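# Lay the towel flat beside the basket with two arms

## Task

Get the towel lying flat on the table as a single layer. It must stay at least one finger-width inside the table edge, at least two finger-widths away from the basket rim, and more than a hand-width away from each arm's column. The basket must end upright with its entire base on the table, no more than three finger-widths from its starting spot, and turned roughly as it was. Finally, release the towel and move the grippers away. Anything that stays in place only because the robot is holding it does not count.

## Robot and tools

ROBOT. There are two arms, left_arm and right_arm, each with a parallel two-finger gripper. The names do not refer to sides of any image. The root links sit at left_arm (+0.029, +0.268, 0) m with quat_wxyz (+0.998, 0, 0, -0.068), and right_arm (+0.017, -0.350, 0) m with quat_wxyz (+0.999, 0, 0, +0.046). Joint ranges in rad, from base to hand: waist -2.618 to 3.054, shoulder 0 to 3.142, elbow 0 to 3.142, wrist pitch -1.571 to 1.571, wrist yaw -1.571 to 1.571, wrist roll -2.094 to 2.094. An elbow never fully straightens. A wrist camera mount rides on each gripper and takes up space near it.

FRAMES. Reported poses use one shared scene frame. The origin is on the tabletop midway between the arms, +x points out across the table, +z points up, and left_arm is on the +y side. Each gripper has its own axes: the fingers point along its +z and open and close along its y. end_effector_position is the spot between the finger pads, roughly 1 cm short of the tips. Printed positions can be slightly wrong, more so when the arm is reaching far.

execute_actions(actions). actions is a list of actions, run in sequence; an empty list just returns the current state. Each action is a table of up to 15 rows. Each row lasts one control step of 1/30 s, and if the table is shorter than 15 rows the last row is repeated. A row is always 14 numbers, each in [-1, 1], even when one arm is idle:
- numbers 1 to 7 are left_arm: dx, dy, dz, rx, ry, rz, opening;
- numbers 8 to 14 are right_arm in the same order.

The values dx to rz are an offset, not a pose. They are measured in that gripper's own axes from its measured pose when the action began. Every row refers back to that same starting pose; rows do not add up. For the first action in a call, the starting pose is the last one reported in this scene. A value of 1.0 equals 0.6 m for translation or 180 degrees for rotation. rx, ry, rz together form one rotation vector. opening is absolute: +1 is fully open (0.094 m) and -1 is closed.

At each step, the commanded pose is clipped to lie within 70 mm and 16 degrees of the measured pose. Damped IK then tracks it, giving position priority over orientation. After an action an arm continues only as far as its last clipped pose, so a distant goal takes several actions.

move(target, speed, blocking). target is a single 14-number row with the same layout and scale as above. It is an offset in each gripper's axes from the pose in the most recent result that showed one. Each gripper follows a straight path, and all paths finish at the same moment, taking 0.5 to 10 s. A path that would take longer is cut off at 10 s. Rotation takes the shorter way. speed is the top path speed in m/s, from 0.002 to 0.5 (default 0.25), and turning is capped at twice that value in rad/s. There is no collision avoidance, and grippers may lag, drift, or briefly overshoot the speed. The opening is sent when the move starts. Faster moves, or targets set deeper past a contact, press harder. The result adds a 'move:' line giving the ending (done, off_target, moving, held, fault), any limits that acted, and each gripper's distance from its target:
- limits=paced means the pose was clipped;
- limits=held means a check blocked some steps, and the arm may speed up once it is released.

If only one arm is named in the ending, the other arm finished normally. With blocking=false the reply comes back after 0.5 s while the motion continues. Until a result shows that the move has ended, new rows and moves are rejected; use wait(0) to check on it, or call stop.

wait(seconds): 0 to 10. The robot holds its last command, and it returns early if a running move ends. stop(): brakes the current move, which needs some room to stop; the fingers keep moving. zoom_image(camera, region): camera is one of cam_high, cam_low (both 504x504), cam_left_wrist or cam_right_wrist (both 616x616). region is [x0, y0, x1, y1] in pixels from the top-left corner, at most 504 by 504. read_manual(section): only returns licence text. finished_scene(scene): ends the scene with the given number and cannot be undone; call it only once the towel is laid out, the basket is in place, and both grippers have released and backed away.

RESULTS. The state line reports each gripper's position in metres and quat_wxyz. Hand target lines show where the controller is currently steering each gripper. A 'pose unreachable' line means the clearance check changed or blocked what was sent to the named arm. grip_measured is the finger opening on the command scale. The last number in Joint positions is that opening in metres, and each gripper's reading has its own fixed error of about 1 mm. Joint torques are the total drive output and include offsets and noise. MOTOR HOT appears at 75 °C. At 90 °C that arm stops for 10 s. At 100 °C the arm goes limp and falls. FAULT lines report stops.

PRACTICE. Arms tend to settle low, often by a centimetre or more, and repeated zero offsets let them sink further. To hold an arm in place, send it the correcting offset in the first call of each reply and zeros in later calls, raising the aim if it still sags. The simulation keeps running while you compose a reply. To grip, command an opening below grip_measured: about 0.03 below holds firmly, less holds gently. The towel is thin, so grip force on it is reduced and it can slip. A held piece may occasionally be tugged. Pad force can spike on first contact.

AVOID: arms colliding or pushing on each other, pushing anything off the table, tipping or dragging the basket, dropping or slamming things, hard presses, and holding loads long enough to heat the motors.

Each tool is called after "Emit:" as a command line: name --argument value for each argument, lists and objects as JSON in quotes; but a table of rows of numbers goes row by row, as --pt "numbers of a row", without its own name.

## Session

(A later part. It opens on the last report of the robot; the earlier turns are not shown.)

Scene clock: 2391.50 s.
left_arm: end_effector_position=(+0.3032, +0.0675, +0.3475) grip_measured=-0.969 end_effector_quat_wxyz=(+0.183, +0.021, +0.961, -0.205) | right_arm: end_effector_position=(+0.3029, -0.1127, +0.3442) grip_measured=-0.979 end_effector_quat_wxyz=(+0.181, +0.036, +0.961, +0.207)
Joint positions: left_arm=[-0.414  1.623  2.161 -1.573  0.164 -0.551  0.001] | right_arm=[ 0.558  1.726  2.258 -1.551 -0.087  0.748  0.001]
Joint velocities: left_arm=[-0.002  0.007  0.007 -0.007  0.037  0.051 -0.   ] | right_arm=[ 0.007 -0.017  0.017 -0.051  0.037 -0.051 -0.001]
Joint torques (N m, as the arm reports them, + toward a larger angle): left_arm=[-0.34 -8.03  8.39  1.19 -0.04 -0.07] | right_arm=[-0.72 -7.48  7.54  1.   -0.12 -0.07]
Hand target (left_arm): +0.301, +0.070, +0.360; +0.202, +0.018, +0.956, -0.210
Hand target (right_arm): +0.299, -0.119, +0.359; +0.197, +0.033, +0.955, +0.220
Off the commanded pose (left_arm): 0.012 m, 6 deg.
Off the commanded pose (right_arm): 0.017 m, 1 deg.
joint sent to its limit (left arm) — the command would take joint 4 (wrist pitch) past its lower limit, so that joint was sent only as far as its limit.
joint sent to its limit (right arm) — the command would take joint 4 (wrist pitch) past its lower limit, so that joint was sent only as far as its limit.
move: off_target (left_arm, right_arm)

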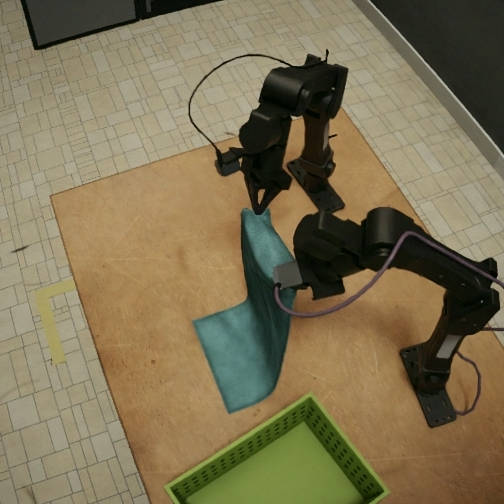

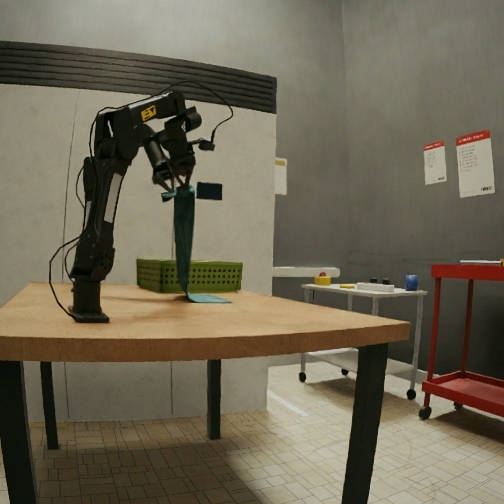

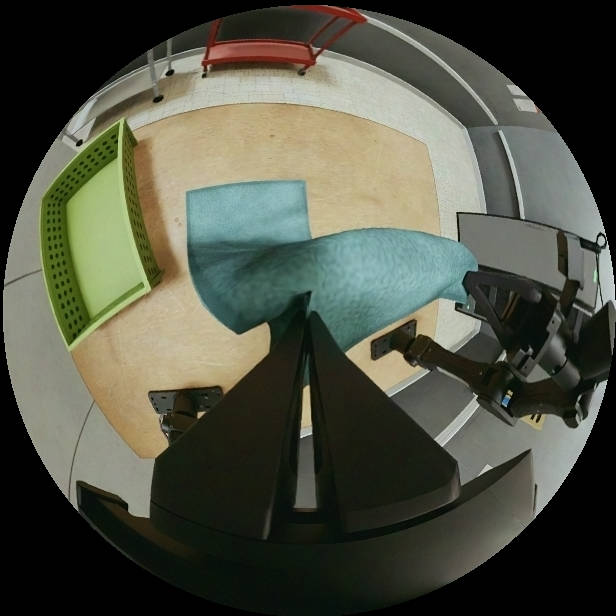

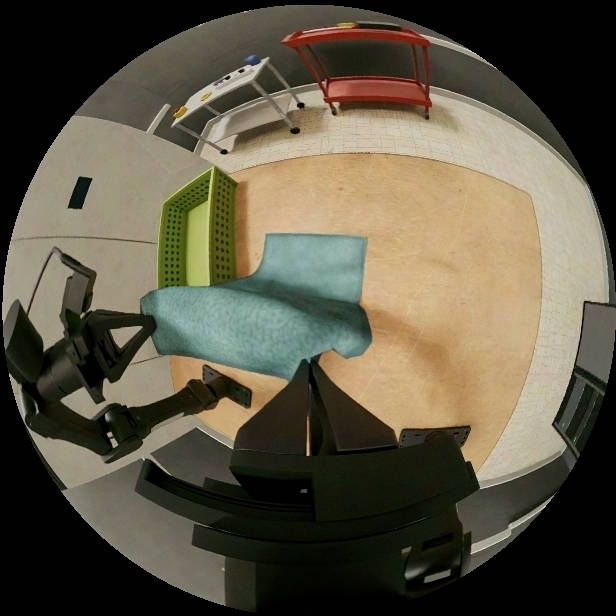

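Emit:
move --target '[0.355,0.067,0.142,-0.066,0.059,-0.006,-1, 0.345,-0.117,0.1265,0.066,0.058,-0.011,-1]' --speed 0.1

Scene clock: 2420.10 s.
left_arm: end_effector_position=(+0.1399, +0.0541, +0.1867) grip_measured=-0.969 end_effector_quat_wxyz=(+0.088, +0.017, +0.990, -0.110) | right_arm: end_effector_position=(+0.1364, -0.1163, +0.1753) grip_measured=-0.979 end_effector_quat_wxyz=(+0.074, +0.019, +0.992, +0.098)
Joint positions: left_arm=[-1.008  1.216  1.213 -1.291 -0.064 -1.1    0.001] | right_arm=[ 1.041  1.323  1.25  -1.259  0.055  1.164  0.001]
Joint velocities: left_arm=[-0.007  0.017  0.002  0.037  0.022 -0.022 -0.   ] | right_arm=[ 0.012 -0.012  0.002  0.037 -0.022  0.051  0.001]
Joint torques (N m, as the arm reports them, + toward a larger angle): left_arm=[-0.62 -5.5   5.19  0.77 -0.22 -0.07] | right_arm=[ 0.74 -5.94  6.2   0.61  0.21  0.07]
Hand target (left_arm): +0.139, +0.060, +0.184; +0.095, +0.014, +0.990, -0.106
Hand target (right_arm): +0.136, -0.118, +0.182; +0.088, +0.019, +0.990, +0.110
Off the commanded pose (left_arm): 0.009 m, 1 deg.
Off the commanded pose (right_arm): 0.007 m, 2 deg.
move: done

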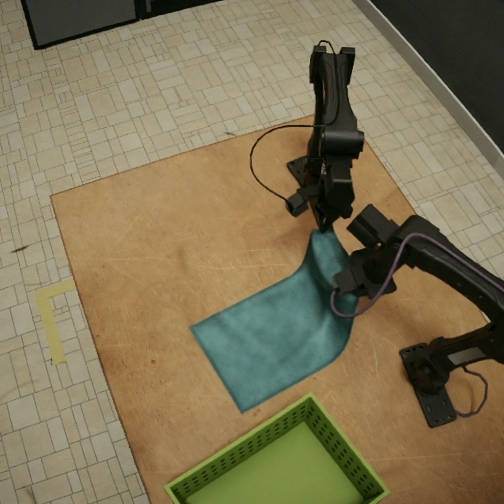

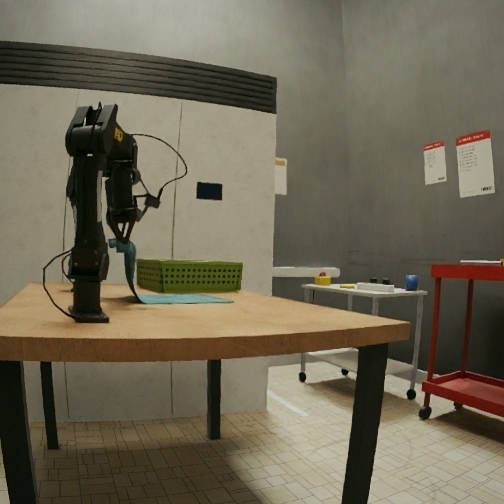

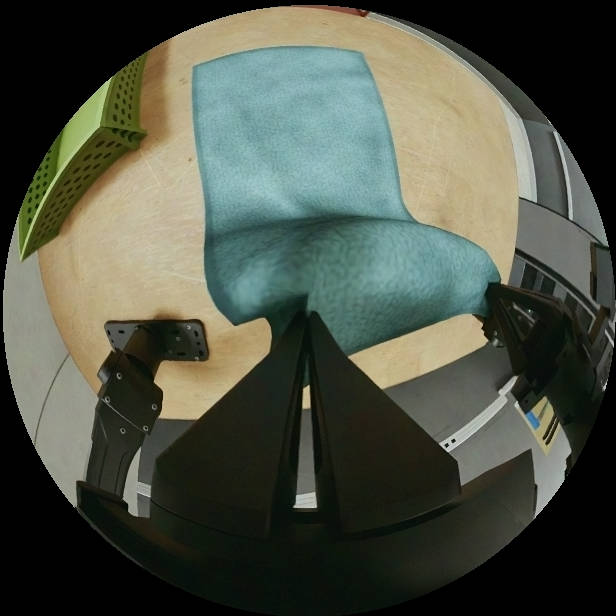

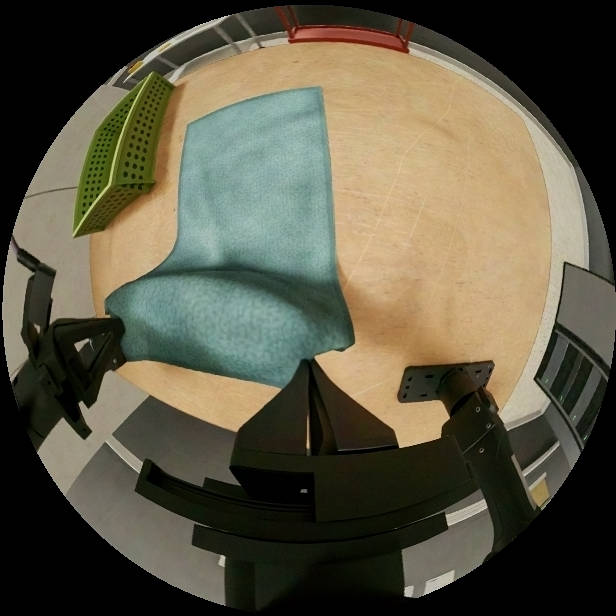

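Emit:
move --target '[0.33,0.042,0.208,-0.07,0.056,-0.011,-1, 0.315,-0.055,0.198,0.062,0.047,-0.012,-1]' --speed 0.1

Scene clock: 2430.83 s.
left_arm: end_effector_position=(+0.0438, +0.0285, +0.1257) grip_measured=-0.969 end_effector_quat_wxyz=(+0.013, +0.038, +0.993, -0.110) | right_arm: end_effector_position=(-0.0271, -0.0964, +0.0382) grip_measured=-0.979 end_effector_quat_wxyz=(+0.006, +0.008, +0.999, +0.046)
Joint positions: left_arm=[-1.381  1.238  0.998 -1.109 -0.006 -1.44   0.001] | right_arm=[ 1.668  1.507  0.875 -0.851  0.029  1.775  0.001]
Joint velocities: left_arm=[ 0.007  0.007  0.007 -0.007 -0.037  0.037  0.001] | right_arm=[ 0.012  0.007 -0.007  0.037 -0.037  0.037 -0.   ]
Joint torques (N m, as the arm reports them, + toward a larger angle): left_arm=[ 0.86 -4.76  7.44  0.44 -0.28  0.02] | right_arm=[ 1.36 -3.05  4.34 -0.03 -0.28  0.02]
Hand target (left_arm): +0.050, +0.035, +0.126; +0.024, +0.032, +0.994, -0.101
Hand target (right_arm): -0.035, -0.117, +0.029; -0.006, +0.000, +1.000, +0.002
Off the commanded pose (left_arm): 0.128 m, 13 deg; position clipped at the last step of the last action.
Off the commanded pose (right_arm): 0.024 m, 5 deg.
move: held (left_arm), off_target (right_arm); limits=paced,held; held on 53 of 88 steps (right_arm, left_arm), including the last (left_arm)
pose unreachable (left arm): on one or more control steps of this call, first in action 0 (counted from 0), this arm could not follow its commanded pose, so it was not sent that pose on those steps. On the call's last step it was still not sent that pose. It may still have moved: this result reports where it is.
cause: the commanded pose would bring a part of the arm too close to another arm (this arm's wrist (the part past joint 4) and the other arm's wrist (the part past joint 4)).
pose unreachable (right arm): on one or more control steps of this call, first in action 0 (counted from 0), this arm could not follow its commanded pose, so it was not sent that pose on those steps. It may still have moved: this result reports where it is.
cause: the commanded pose would bring a part of the arm too close to another arm (this arm's wrist (the part past joint 4) and the other arm's wrist (the part past joint 4)).

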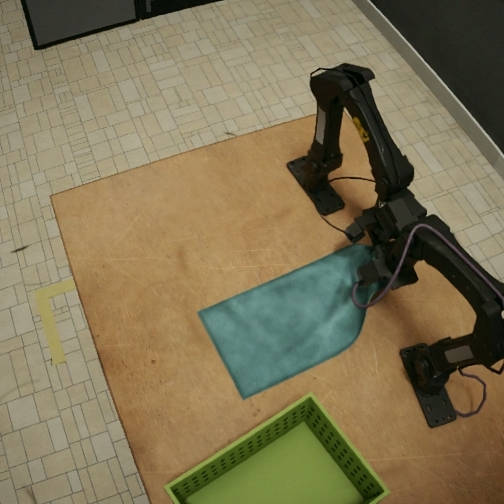

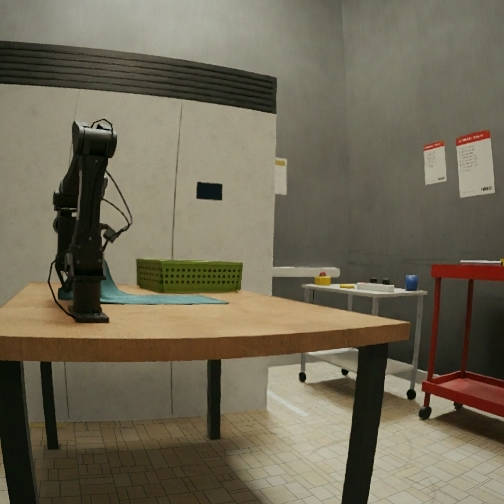

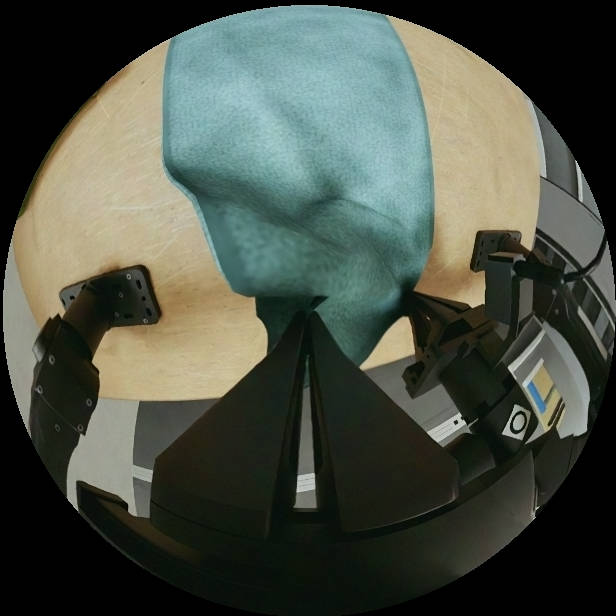

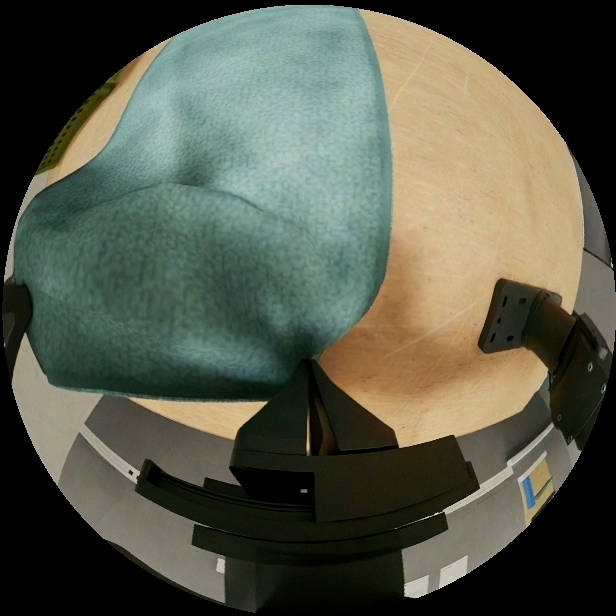

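Emit:
move --target '[0,0.03,0,0.03,0,0,-1, 0.004,-0.048,0,-0.082,0.005,-0.004,-1]' --speed 0.05

Scene clock: 2450.67 s.
left_arm: end_effector_position=(+0.0385, +0.0318, +0.1272) grip_measured=-0.969 end_effector_quat_wxyz=(+0.000, +0.041, +0.984, -0.174) | right_arm: end_effector_position=(-0.0254, -0.1067, +0.0417) grip_measured=-0.979 end_effector_quat_wxyz=(+0.006, +0.013, +0.980, +0.198)
Joint positions: left_arm=[-1.372  1.1    0.887 -1.01   0.036 -1.429  0.001] | right_arm=[ 1.728  1.179  0.567 -0.575  0.111  1.824  0.001]
Joint velocities: left_arm=[-0.002 -0.017  0.017 -0.051 -0.022 -0.007  0.001] | right_arm=[ 0.012 -0.012 -0.007 -0.022 -0.095  0.007 -0.   ]
Joint torques (N m, as the arm reports them, + toward a larger angle): left_arm=[ 1.08 -4.84  5.45  0.58 -0.24  0.1 ] | right_arm=[ 1.44 -3.98  4.7   0.36 -0.15 -0.02]
Hand target (left_arm): +0.045, +0.045, +0.121; +0.012, +0.038, +0.987, -0.156
Hand target (right_arm): -0.030, -0.124, +0.035; -0.001, +0.001, +0.985, +0.173
Off the commanded pose (left_arm): 0.017 m, 2 deg.
Off the commanded pose (right_arm): 0.020 m, 3 deg.
move: off_target (left_arm, right_arm)

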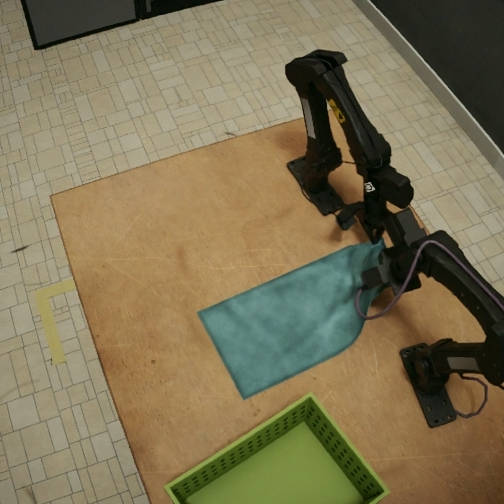

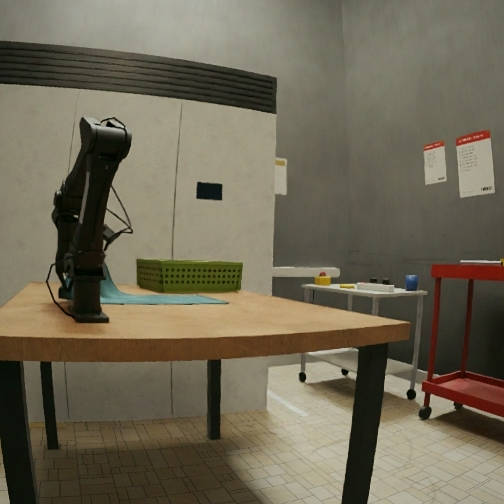

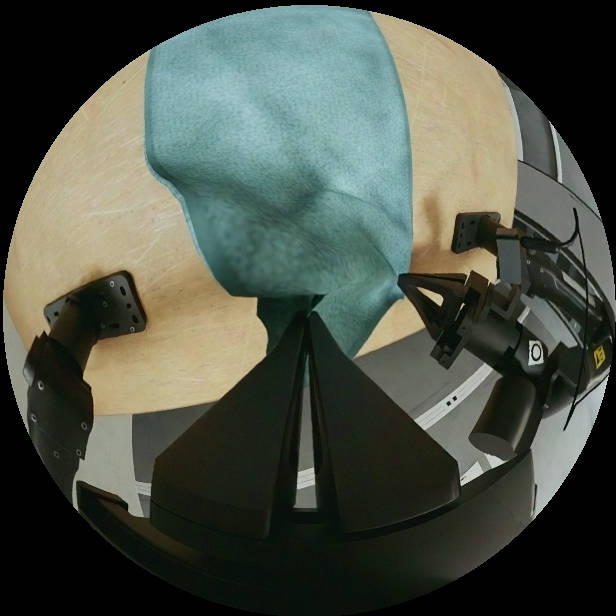

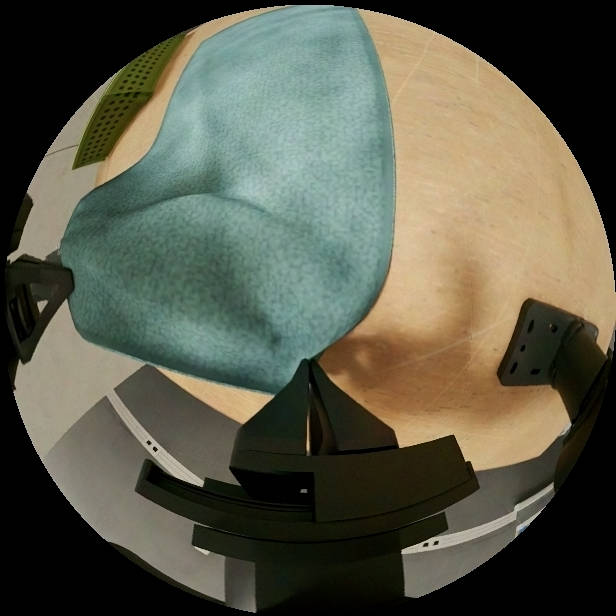

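Emit:
move --target '[0.116,0.079,0.132,0,0,-0.025,-1, 0.005,-0.017,0.005,0,0,0,-1]' --speed 0.06

Scene clock: 2458.47 s.
left_arm: end_effector_position=(-0.0318, +0.0470, +0.0458) grip_measured=-0.969 end_effector_quat_wxyz=(-0.016, +0.004, +0.982, -0.188) | right_arm: end_effector_position=(-0.0272, -0.1131, +0.0335) grip_measured=-0.979 end_effector_quat_wxyz=(+0.006, +0.016, +0.981, +0.192)
Joint positions: left_arm=[-1.779  1.097  0.549 -0.654 -0.093 -1.888  0.001] | right_arm=[ 1.746  1.179  0.537 -0.56   0.117  1.847  0.001]
Joint velocities: left_arm=[ 0.007  0.007 -0.002 -0.051 -0.081 -0.007  0.   ] | right_arm=[-0.007 -0.007  0.007  0.037  0.022  0.066 -0.   ]
Joint torques (N m, as the arm reports them, + toward a larger angle): left_arm=[-0.56 -1.82  5.28  0.97 -0.16 -0.1 ] | right_arm=[ 0.84 -3.76  5.61  0.8   0.1   0.02]
Hand target (left_arm): -0.029, +0.053, +0.037; -0.006, +0.003, +0.984, -0.176
Hand target (right_arm): -0.029, -0.115, +0.035; +0.005, +0.013, +0.980, +0.198
Off the commanded pose (left_arm): 0.013 m, 2 deg.
Off the commanded pose (right_arm): 0.003 m, 1 deg.
move: off_target (left_arm)

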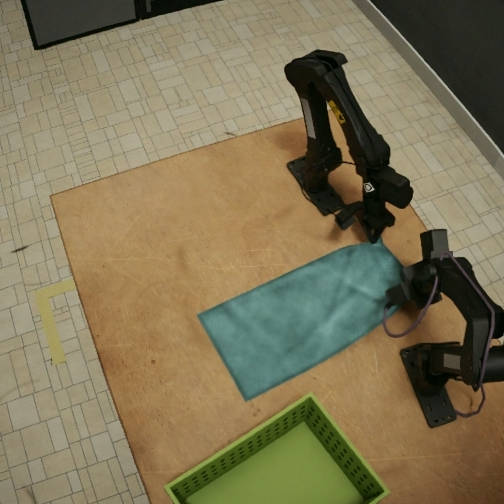

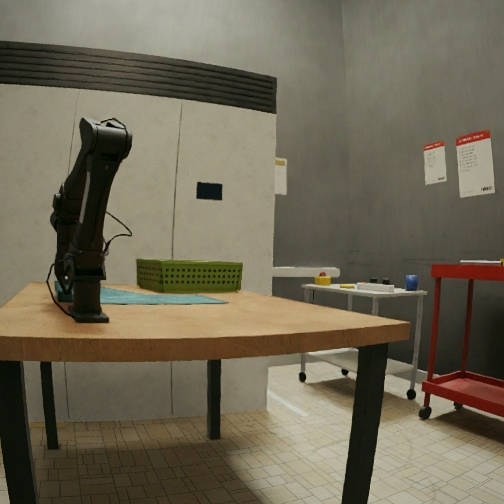

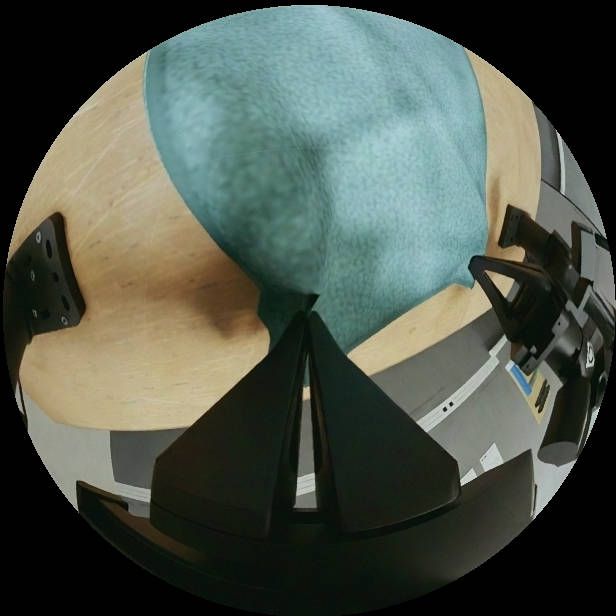

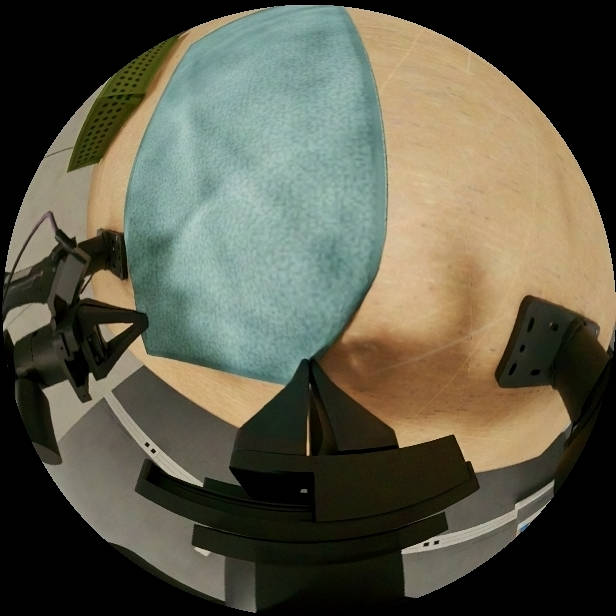

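Emit:
move --target '[0.017,0.023,0.034,0,0,0,-1, 0.02,-0.0075,0.022,0,0,0,-1]' --speed 0.03

Emit:
execute_actions --actions '[[[0,0,0,0,0,0,-0.9,0,0,0,0,0,0,-0.9],[0,0,0,0,0,0,-0.85,0,0,0,0,0,0,-0.85],[0,0,0,0,0,0,-0.8,0,0,0,0,0,0,-0.8],[0,0,0,0,0,0,-0.75,0,0,0,0,0,0,-0.75],[0,0,0,0,0,0,-0.7,0,0,0,0,0,0,-0.7],[0,0,0,0,0,0,-0.65,0,0,0,0,0,0,-0.65],[0,0,0,0,0,0,-0.6,0,0,0,0,0,0,-0.6],[0,0,0,0,0,0,-0.55,0,0,0,0,0,0,-0.55],[0,0,0,0,0,0,-0.5,0,0,0,0,0,0,-0.5],[0,0,0,0,0,0,-0.45,0,0,0,0,0,0,-0.45],[0,0,0,0,0,0,-0.4,0,0,0,0,0,0,-0.4],[0,0,0,0,0,0,-0.35,0,0,0,0,0,0,-0.35],[0,0,0,0,0,0,-0.3,0,0,0,0,0,0,-0.3],[0,0,0,0,0,0,-0.25,0,0,0,0,0,0,-0.25],[0,0,0,0,0,0,-0.2,0,0,0,0,0,0,-0.2]],[[0,0,0,0,0,0,-0.1,0,0,0,0,0,0,-0.1]]]'

Scene clock: 2465.83 s.
left_arm: end_effector_position=(-0.0465, +0.0466, +0.0314) grip_measured=-0.969 end_effector_quat_wxyz=(-0.027, +0.006, +0.980, -0.197) | right_arm: end_effector_position=(-0.0391, -0.1114, +0.0242) grip_measured=-0.979 end_effector_quat_wxyz=(-0.002, +0.017, +0.981, +0.194)
Joint positions: left_arm=[-1.846  1.129  0.495 -0.55  -0.104 -1.948  0.001] | right_arm=[ 1.795  1.218  0.518 -0.499  0.122  1.899  0.001]
Joint velocities: left_arm=[-0.002 -0.002  0.017 -0.022  0.022  0.007  0.   ] | right_arm=[ 0.007 -0.012  0.017 -0.037 -0.037  0.037  0.   ]
Joint torques (N m, as the arm reports them, + toward a larger angle): left_arm=[-0.6  -1.81  5.2   1.06 -0.24 -0.07] | right_arm=[ 0.89 -1.19  5.73  0.86  0.19  0.07]
Hand target (left_arm): -0.043, +0.053, +0.023; -0.016, +0.004, +0.982, -0.188
Hand target (right_arm): -0.039, -0.112, +0.020; +0.005, +0.016, +0.981, +0.192
Off the commanded pose (left_arm): 0.012 m, 2 deg.
Off the commanded pose (right_arm): 0.005 m, 1 deg.
move: off_target (left_arm)

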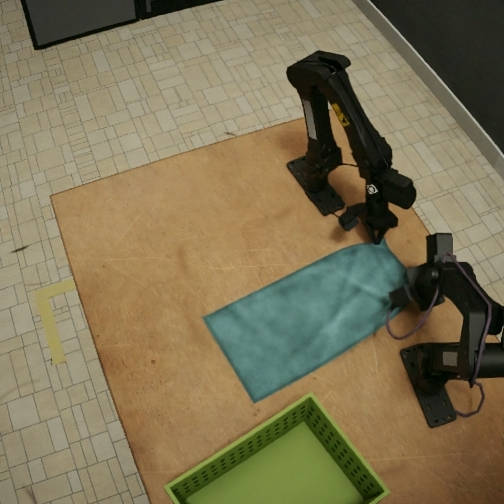

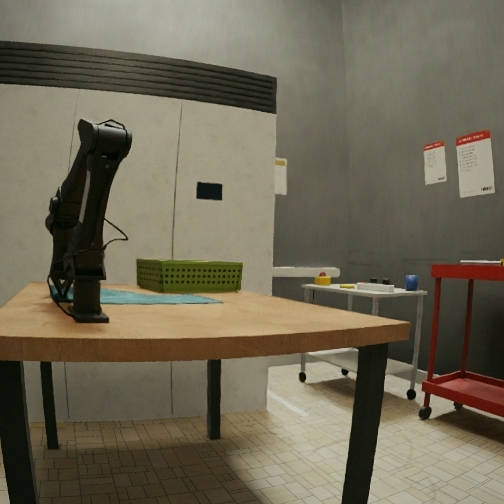

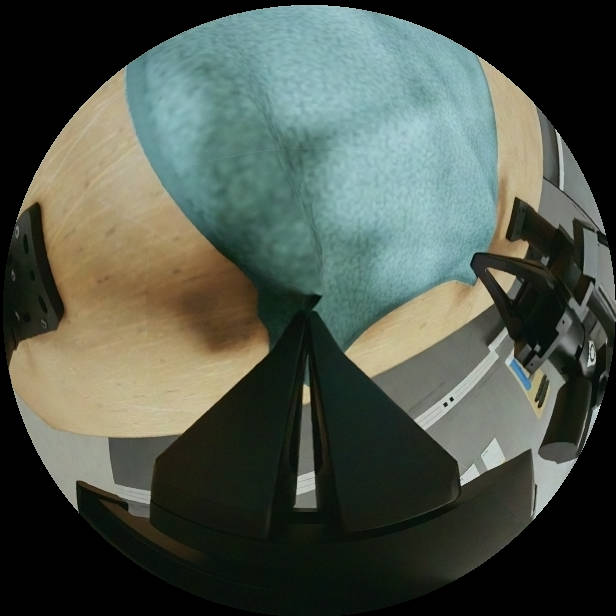

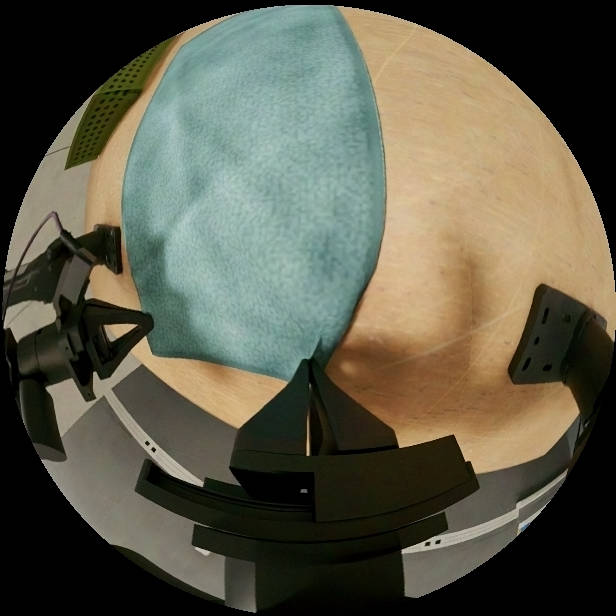

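Scene clock: 2466.83 s.
left_arm: end_effector_position=(-0.0467, +0.0463, +0.0315) grip_measured=-0.102 end_effector_quat_wxyz=(-0.027, +0.006, +0.980, -0.198) | right_arm: end_effector_position=(-0.0391, -0.1114, +0.0242) grip_measured=-0.103 end_effector_quat_wxyz=(-0.002, +0.017, +0.981, +0.194)
Joint positions: left_arm=[-1.846  1.129  0.495 -0.548 -0.104 -1.948  0.042] | right_arm=[ 1.795  1.218  0.518 -0.499  0.122  1.899  0.042]
Joint velocities: left_arm=[ 0.007 -0.012  0.017 -0.022 -0.007  0.037 -0.001] | right_arm=[-0.022  0.022  0.007 -0.051 -0.007 -0.007 -0.   ]
Joint torques (N m, as the arm reports them, + toward a larger angle): left_arm=[-0.01 -2.83  7.39  0.97 -0.08  0.  ] | right_arm=[ 0.   -2.39  6.44  0.8   0.06 -0.01]
Hand target (left_arm): -0.047, +0.046, +0.031; -0.027, +0.006, +0.980, -0.197
Hand target (right_arm): -0.039, -0.111, +0.024; -0.002, +0.017, +0.981, +0.194
Off the commanded pose (left_arm): 0.000 m, 0 deg.
Off the commanded pose (right_arm): 0.000 m, 0 deg.

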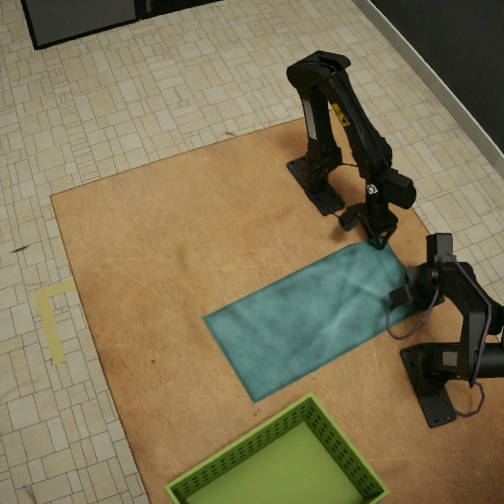

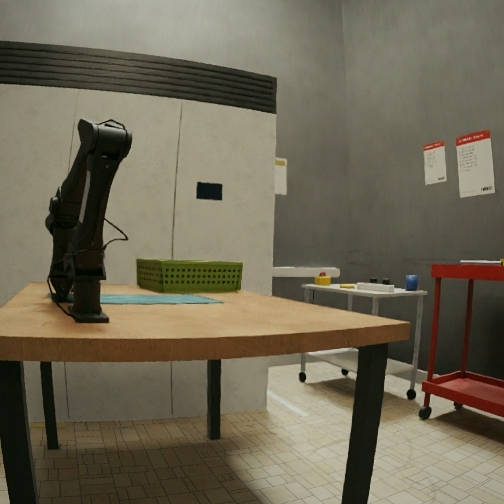

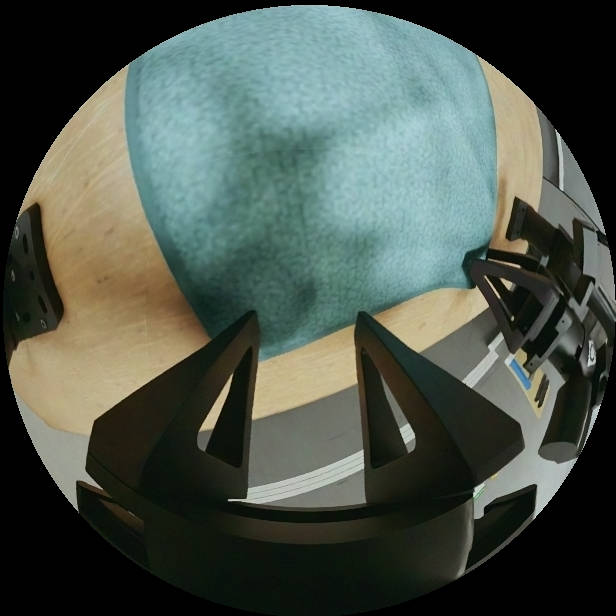

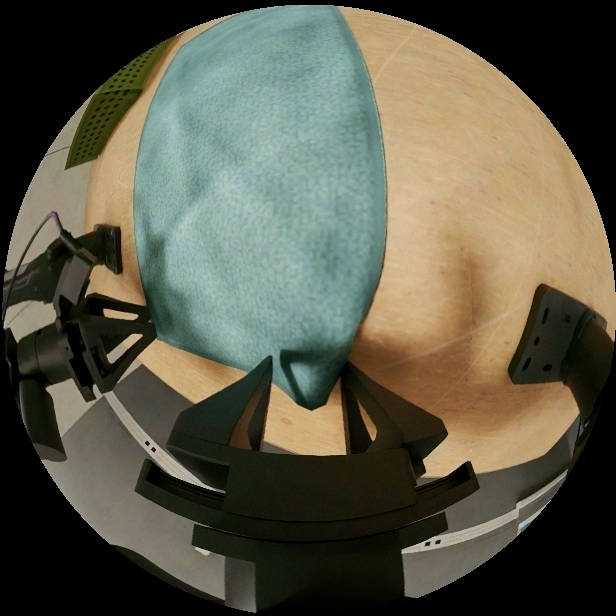

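Emit:
move --target '[0,0,-0.2,0,0,0,0.2, 0,0,-0.2,0,0,0,0.2]' --speed 0.1

Scene clock: 2470.23 s.
left_arm: end_effector_position=(-0.0401, +0.0924, +0.1317) grip_measured=+0.198 end_effector_quat_wxyz=(-0.029, +0.009, +0.982, -0.187) | right_arm: end_effector_position=(-0.0399, -0.1573, +0.1219) grip_measured=+0.197 end_effector_quat_wxyz=(-0.001, +0.018, +0.985, +0.174)
Joint positions: left_arm=[-1.927  0.879  0.802 -1.133 -0.12  -2.022  0.056] | right_arm=[ 1.884  0.969  0.807 -1.087  0.138  1.989  0.056]
Joint velocities: left_arm=[-0.007  0.002 -0.007 -0.037 -0.095 -0.066 -0.001] | right_arm=[-0.007 -0.017 -0.002 -0.037 -0.007 -0.007 -0.001]
Joint torques (N m, as the arm reports them, + toward a larger angle): left_arm=[-0.6  -2.33 10.05  0.72 -0.26 -0.07] | right_arm=[ 0.89 -2.87  9.49  0.65  0.2   0.07]
Hand target (left_arm): -0.038, +0.093, +0.142; -0.027, +0.006, +0.980, -0.198
Hand target (right_arm): -0.040, -0.155, +0.135; -0.003, +0.018, +0.981, +0.194
Off the commanded pose (left_arm): 0.010 m, 1 deg.
Off the commanded pose (right_arm): 0.013 m, 2 deg.
move: off_target (right_arm)

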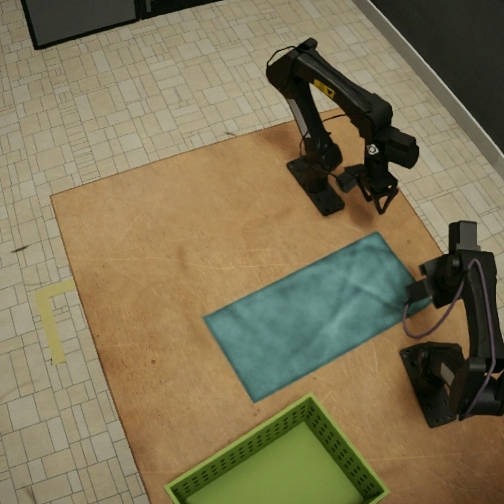

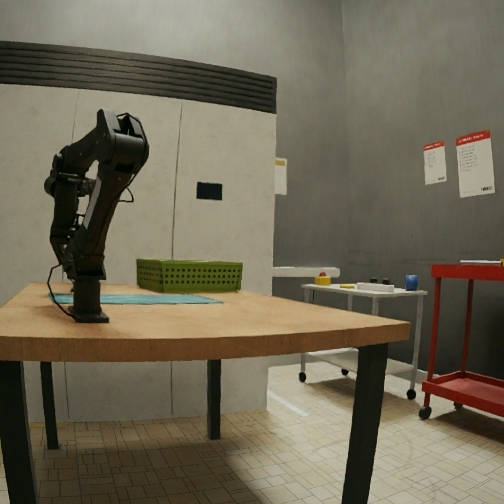

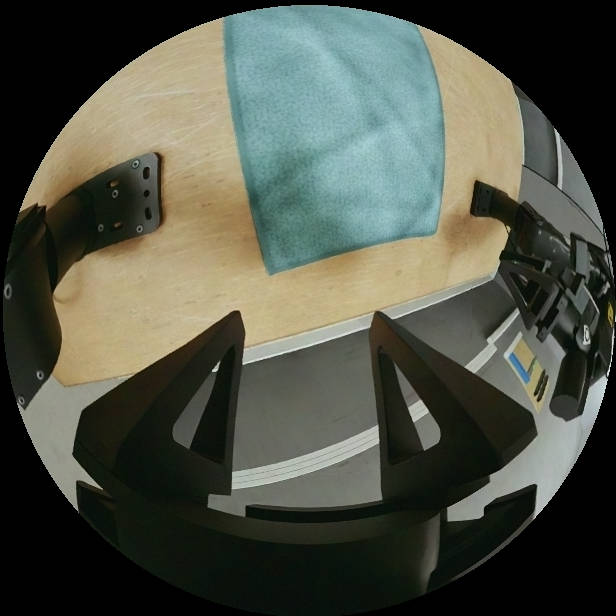

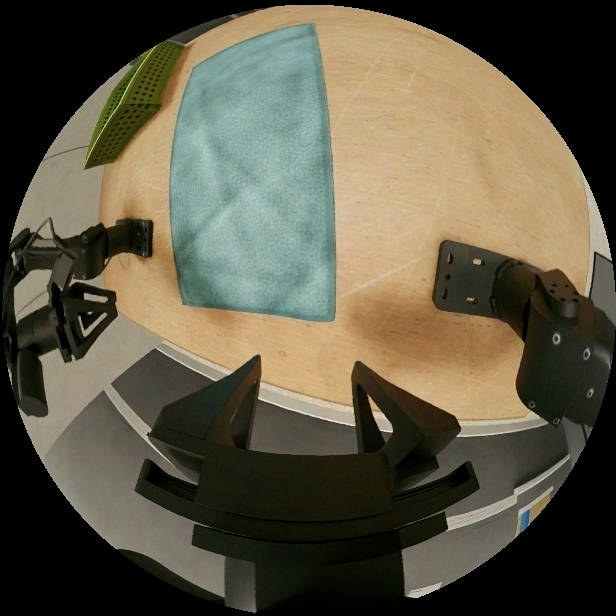

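Emit:
zoom_image --camera "cam_high" --region '[180, 140, 504, 464]'

Region (180, 140, 504, 464) of cam_high's 504x504 image, scaled by 1.556, with more detail than that image has.

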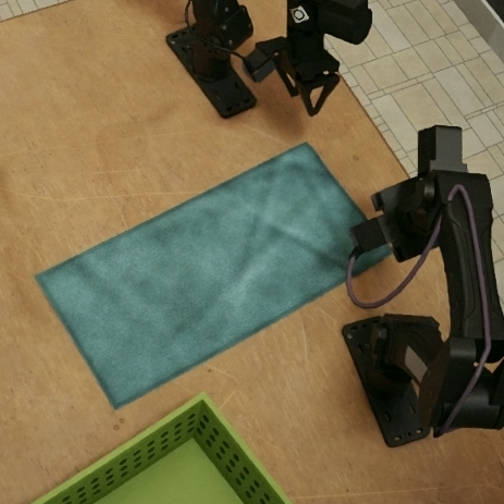

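Emit:
move --target '[-0.578,-0.298,0.139,-0.12,-0.018,0,1, 0,0,-0.02,0.112,0,-0.011,1]' --speed 0.25

Scene clock: 2539.77 s.
left_arm: end_effector_position=(+0.2951, -0.1116, +0.0949) grip_measured=+1.000 end_effector_quat_wxyz=(-0.007, +0.007, +1.000, +0.002) | right_arm: end_effector_position=(-0.0402, -0.1648, +0.1278) grip_measured=+1.000 end_effector_quat_wxyz=(+0.002, -0.002, +1.000, +0.001)
Joint positions: left_arm=[-0.823  2.436  2.41  -1.557  0.009 -0.944  0.094] | right_arm=[ 1.777  1.271  1.052 -1.351  0.003  1.864  0.094]
Joint velocities: left_arm=[-0.002  0.012 -0.012  0.066  0.037 -0.051  0.   ] | right_arm=[-0.012 -0.007  0.007 -0.095 -0.051 -0.066  0.   ]
Joint torques (N m, as the arm reports them, + toward a larger angle): left_arm=[  0.07 -14.2    9.45   0.06  -0.15   0.11] | right_arm=[-0.87 -1.69  9.04  0.07 -0.03 -0.07]
Hand target (left_arm): +0.299, -0.111, +0.097; -0.001, +0.011, +1.000, +0.006
Hand target (right_arm): -0.040, -0.161, +0.133; -0.000, +0.000, +1.000, -0.000
Off the commanded pose (left_arm): 0.009 m, 1 deg.
Off the commanded pose (right_arm): 0.006 m, 1 deg.
move: done

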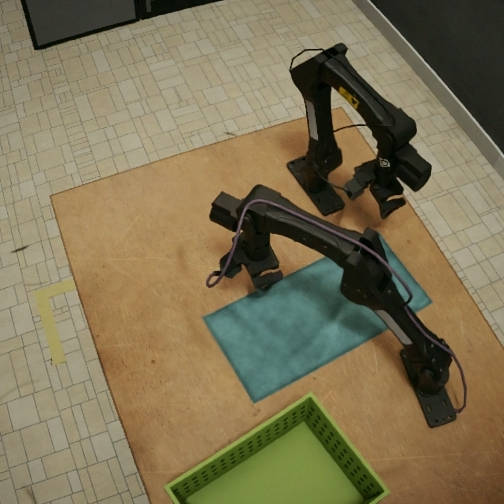

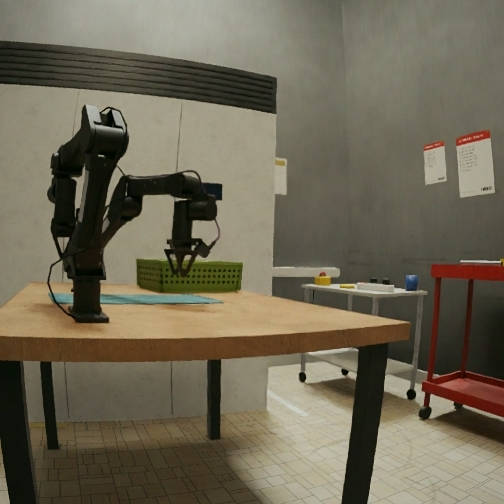

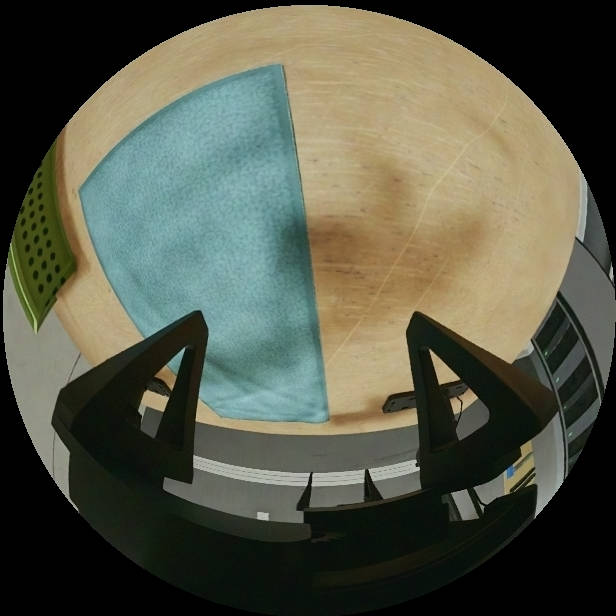

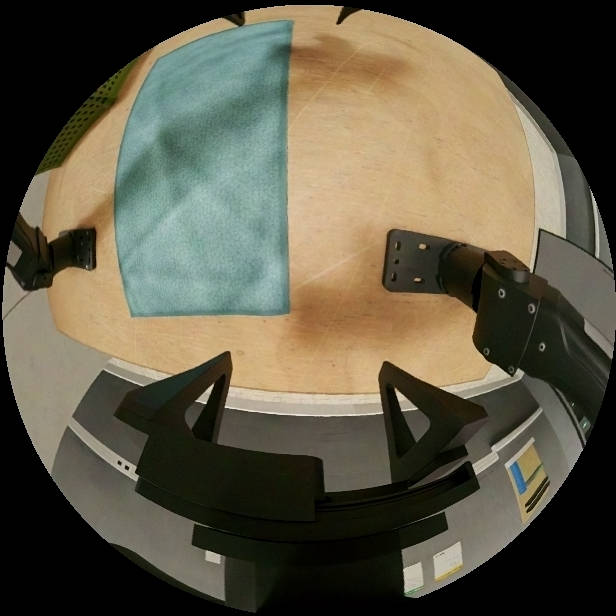

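Emit:
execute_actions --actions '[]'

Scene clock: 2550.10 s.
left_arm: end_effector_position=(+0.2949, -0.1114, +0.0949) grip_measured=+1.000 end_effector_quat_wxyz=(-0.008, +0.007, +1.000, +0.003) | right_arm: end_effector_position=(-0.0402, -0.1648, +0.1278) grip_measured=+1.000 end_effector_quat_wxyz=(+0.002, -0.002, +1.000, +0.001)
Joint positions: left_arm=[-0.823  2.436  2.41  -1.559  0.009 -0.944  0.094] | right_arm=[ 1.777  1.271  1.052 -1.351  0.003  1.864  0.094]
Joint velocities: left_arm=[-0.002 -0.022 -0.007 -0.007 -0.037 -0.037  0.   ] | right_arm=[-0.002 -0.012 -0.002  0.037 -0.022 -0.022  0.   ]
Joint torques (N m, as the arm reports them, + toward a larger angle): left_arm=[  0.04 -14.23   9.57   0.07  -0.15   0.15] | right_arm=[-0.88 -1.69  9.04  0.07 -0.03 -0.08]
Hand target (left_arm): +0.299, -0.111, +0.097; -0.001, +0.011, +1.000, +0.006
Hand target (right_arm): -0.040, -0.161, +0.133; -0.000, +0.000, +1.000, -0.000
Off the commanded pose (left_arm): 0.009 m, 1 deg.
Off the commanded pose (right_arm): 0.006 m, 1 deg.

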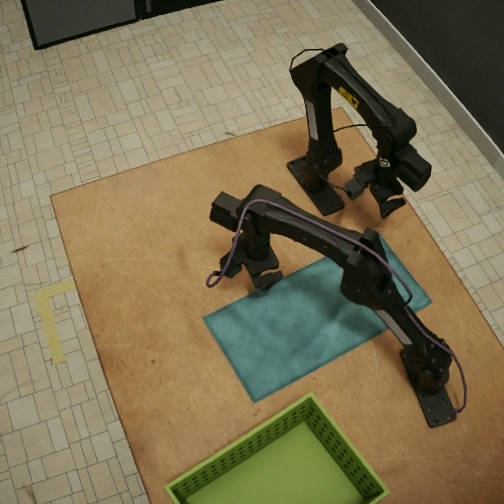

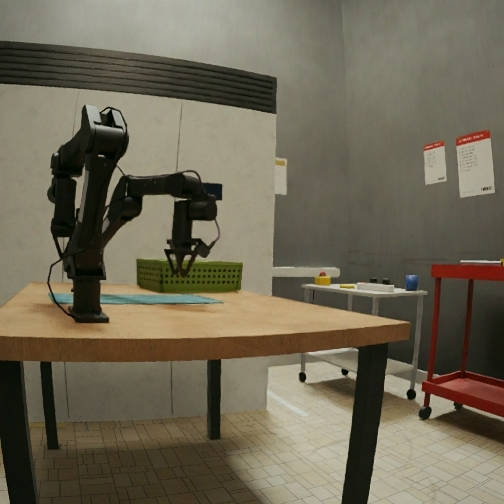

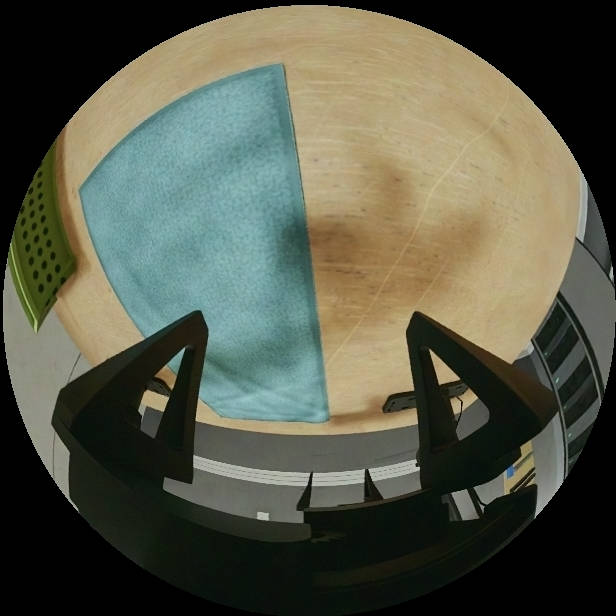

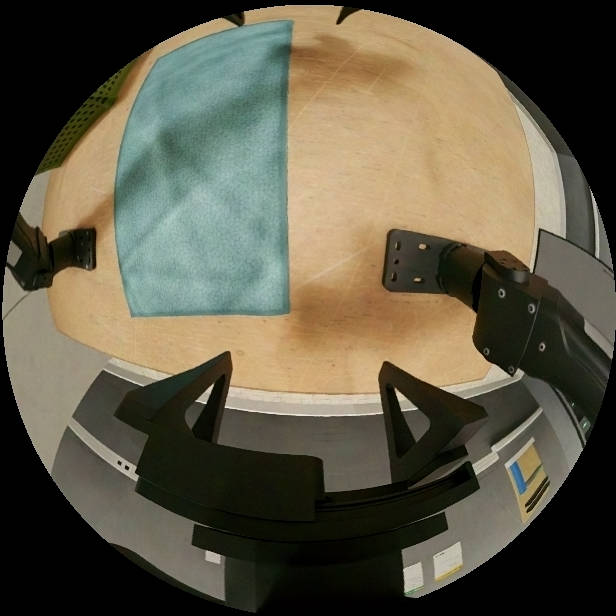

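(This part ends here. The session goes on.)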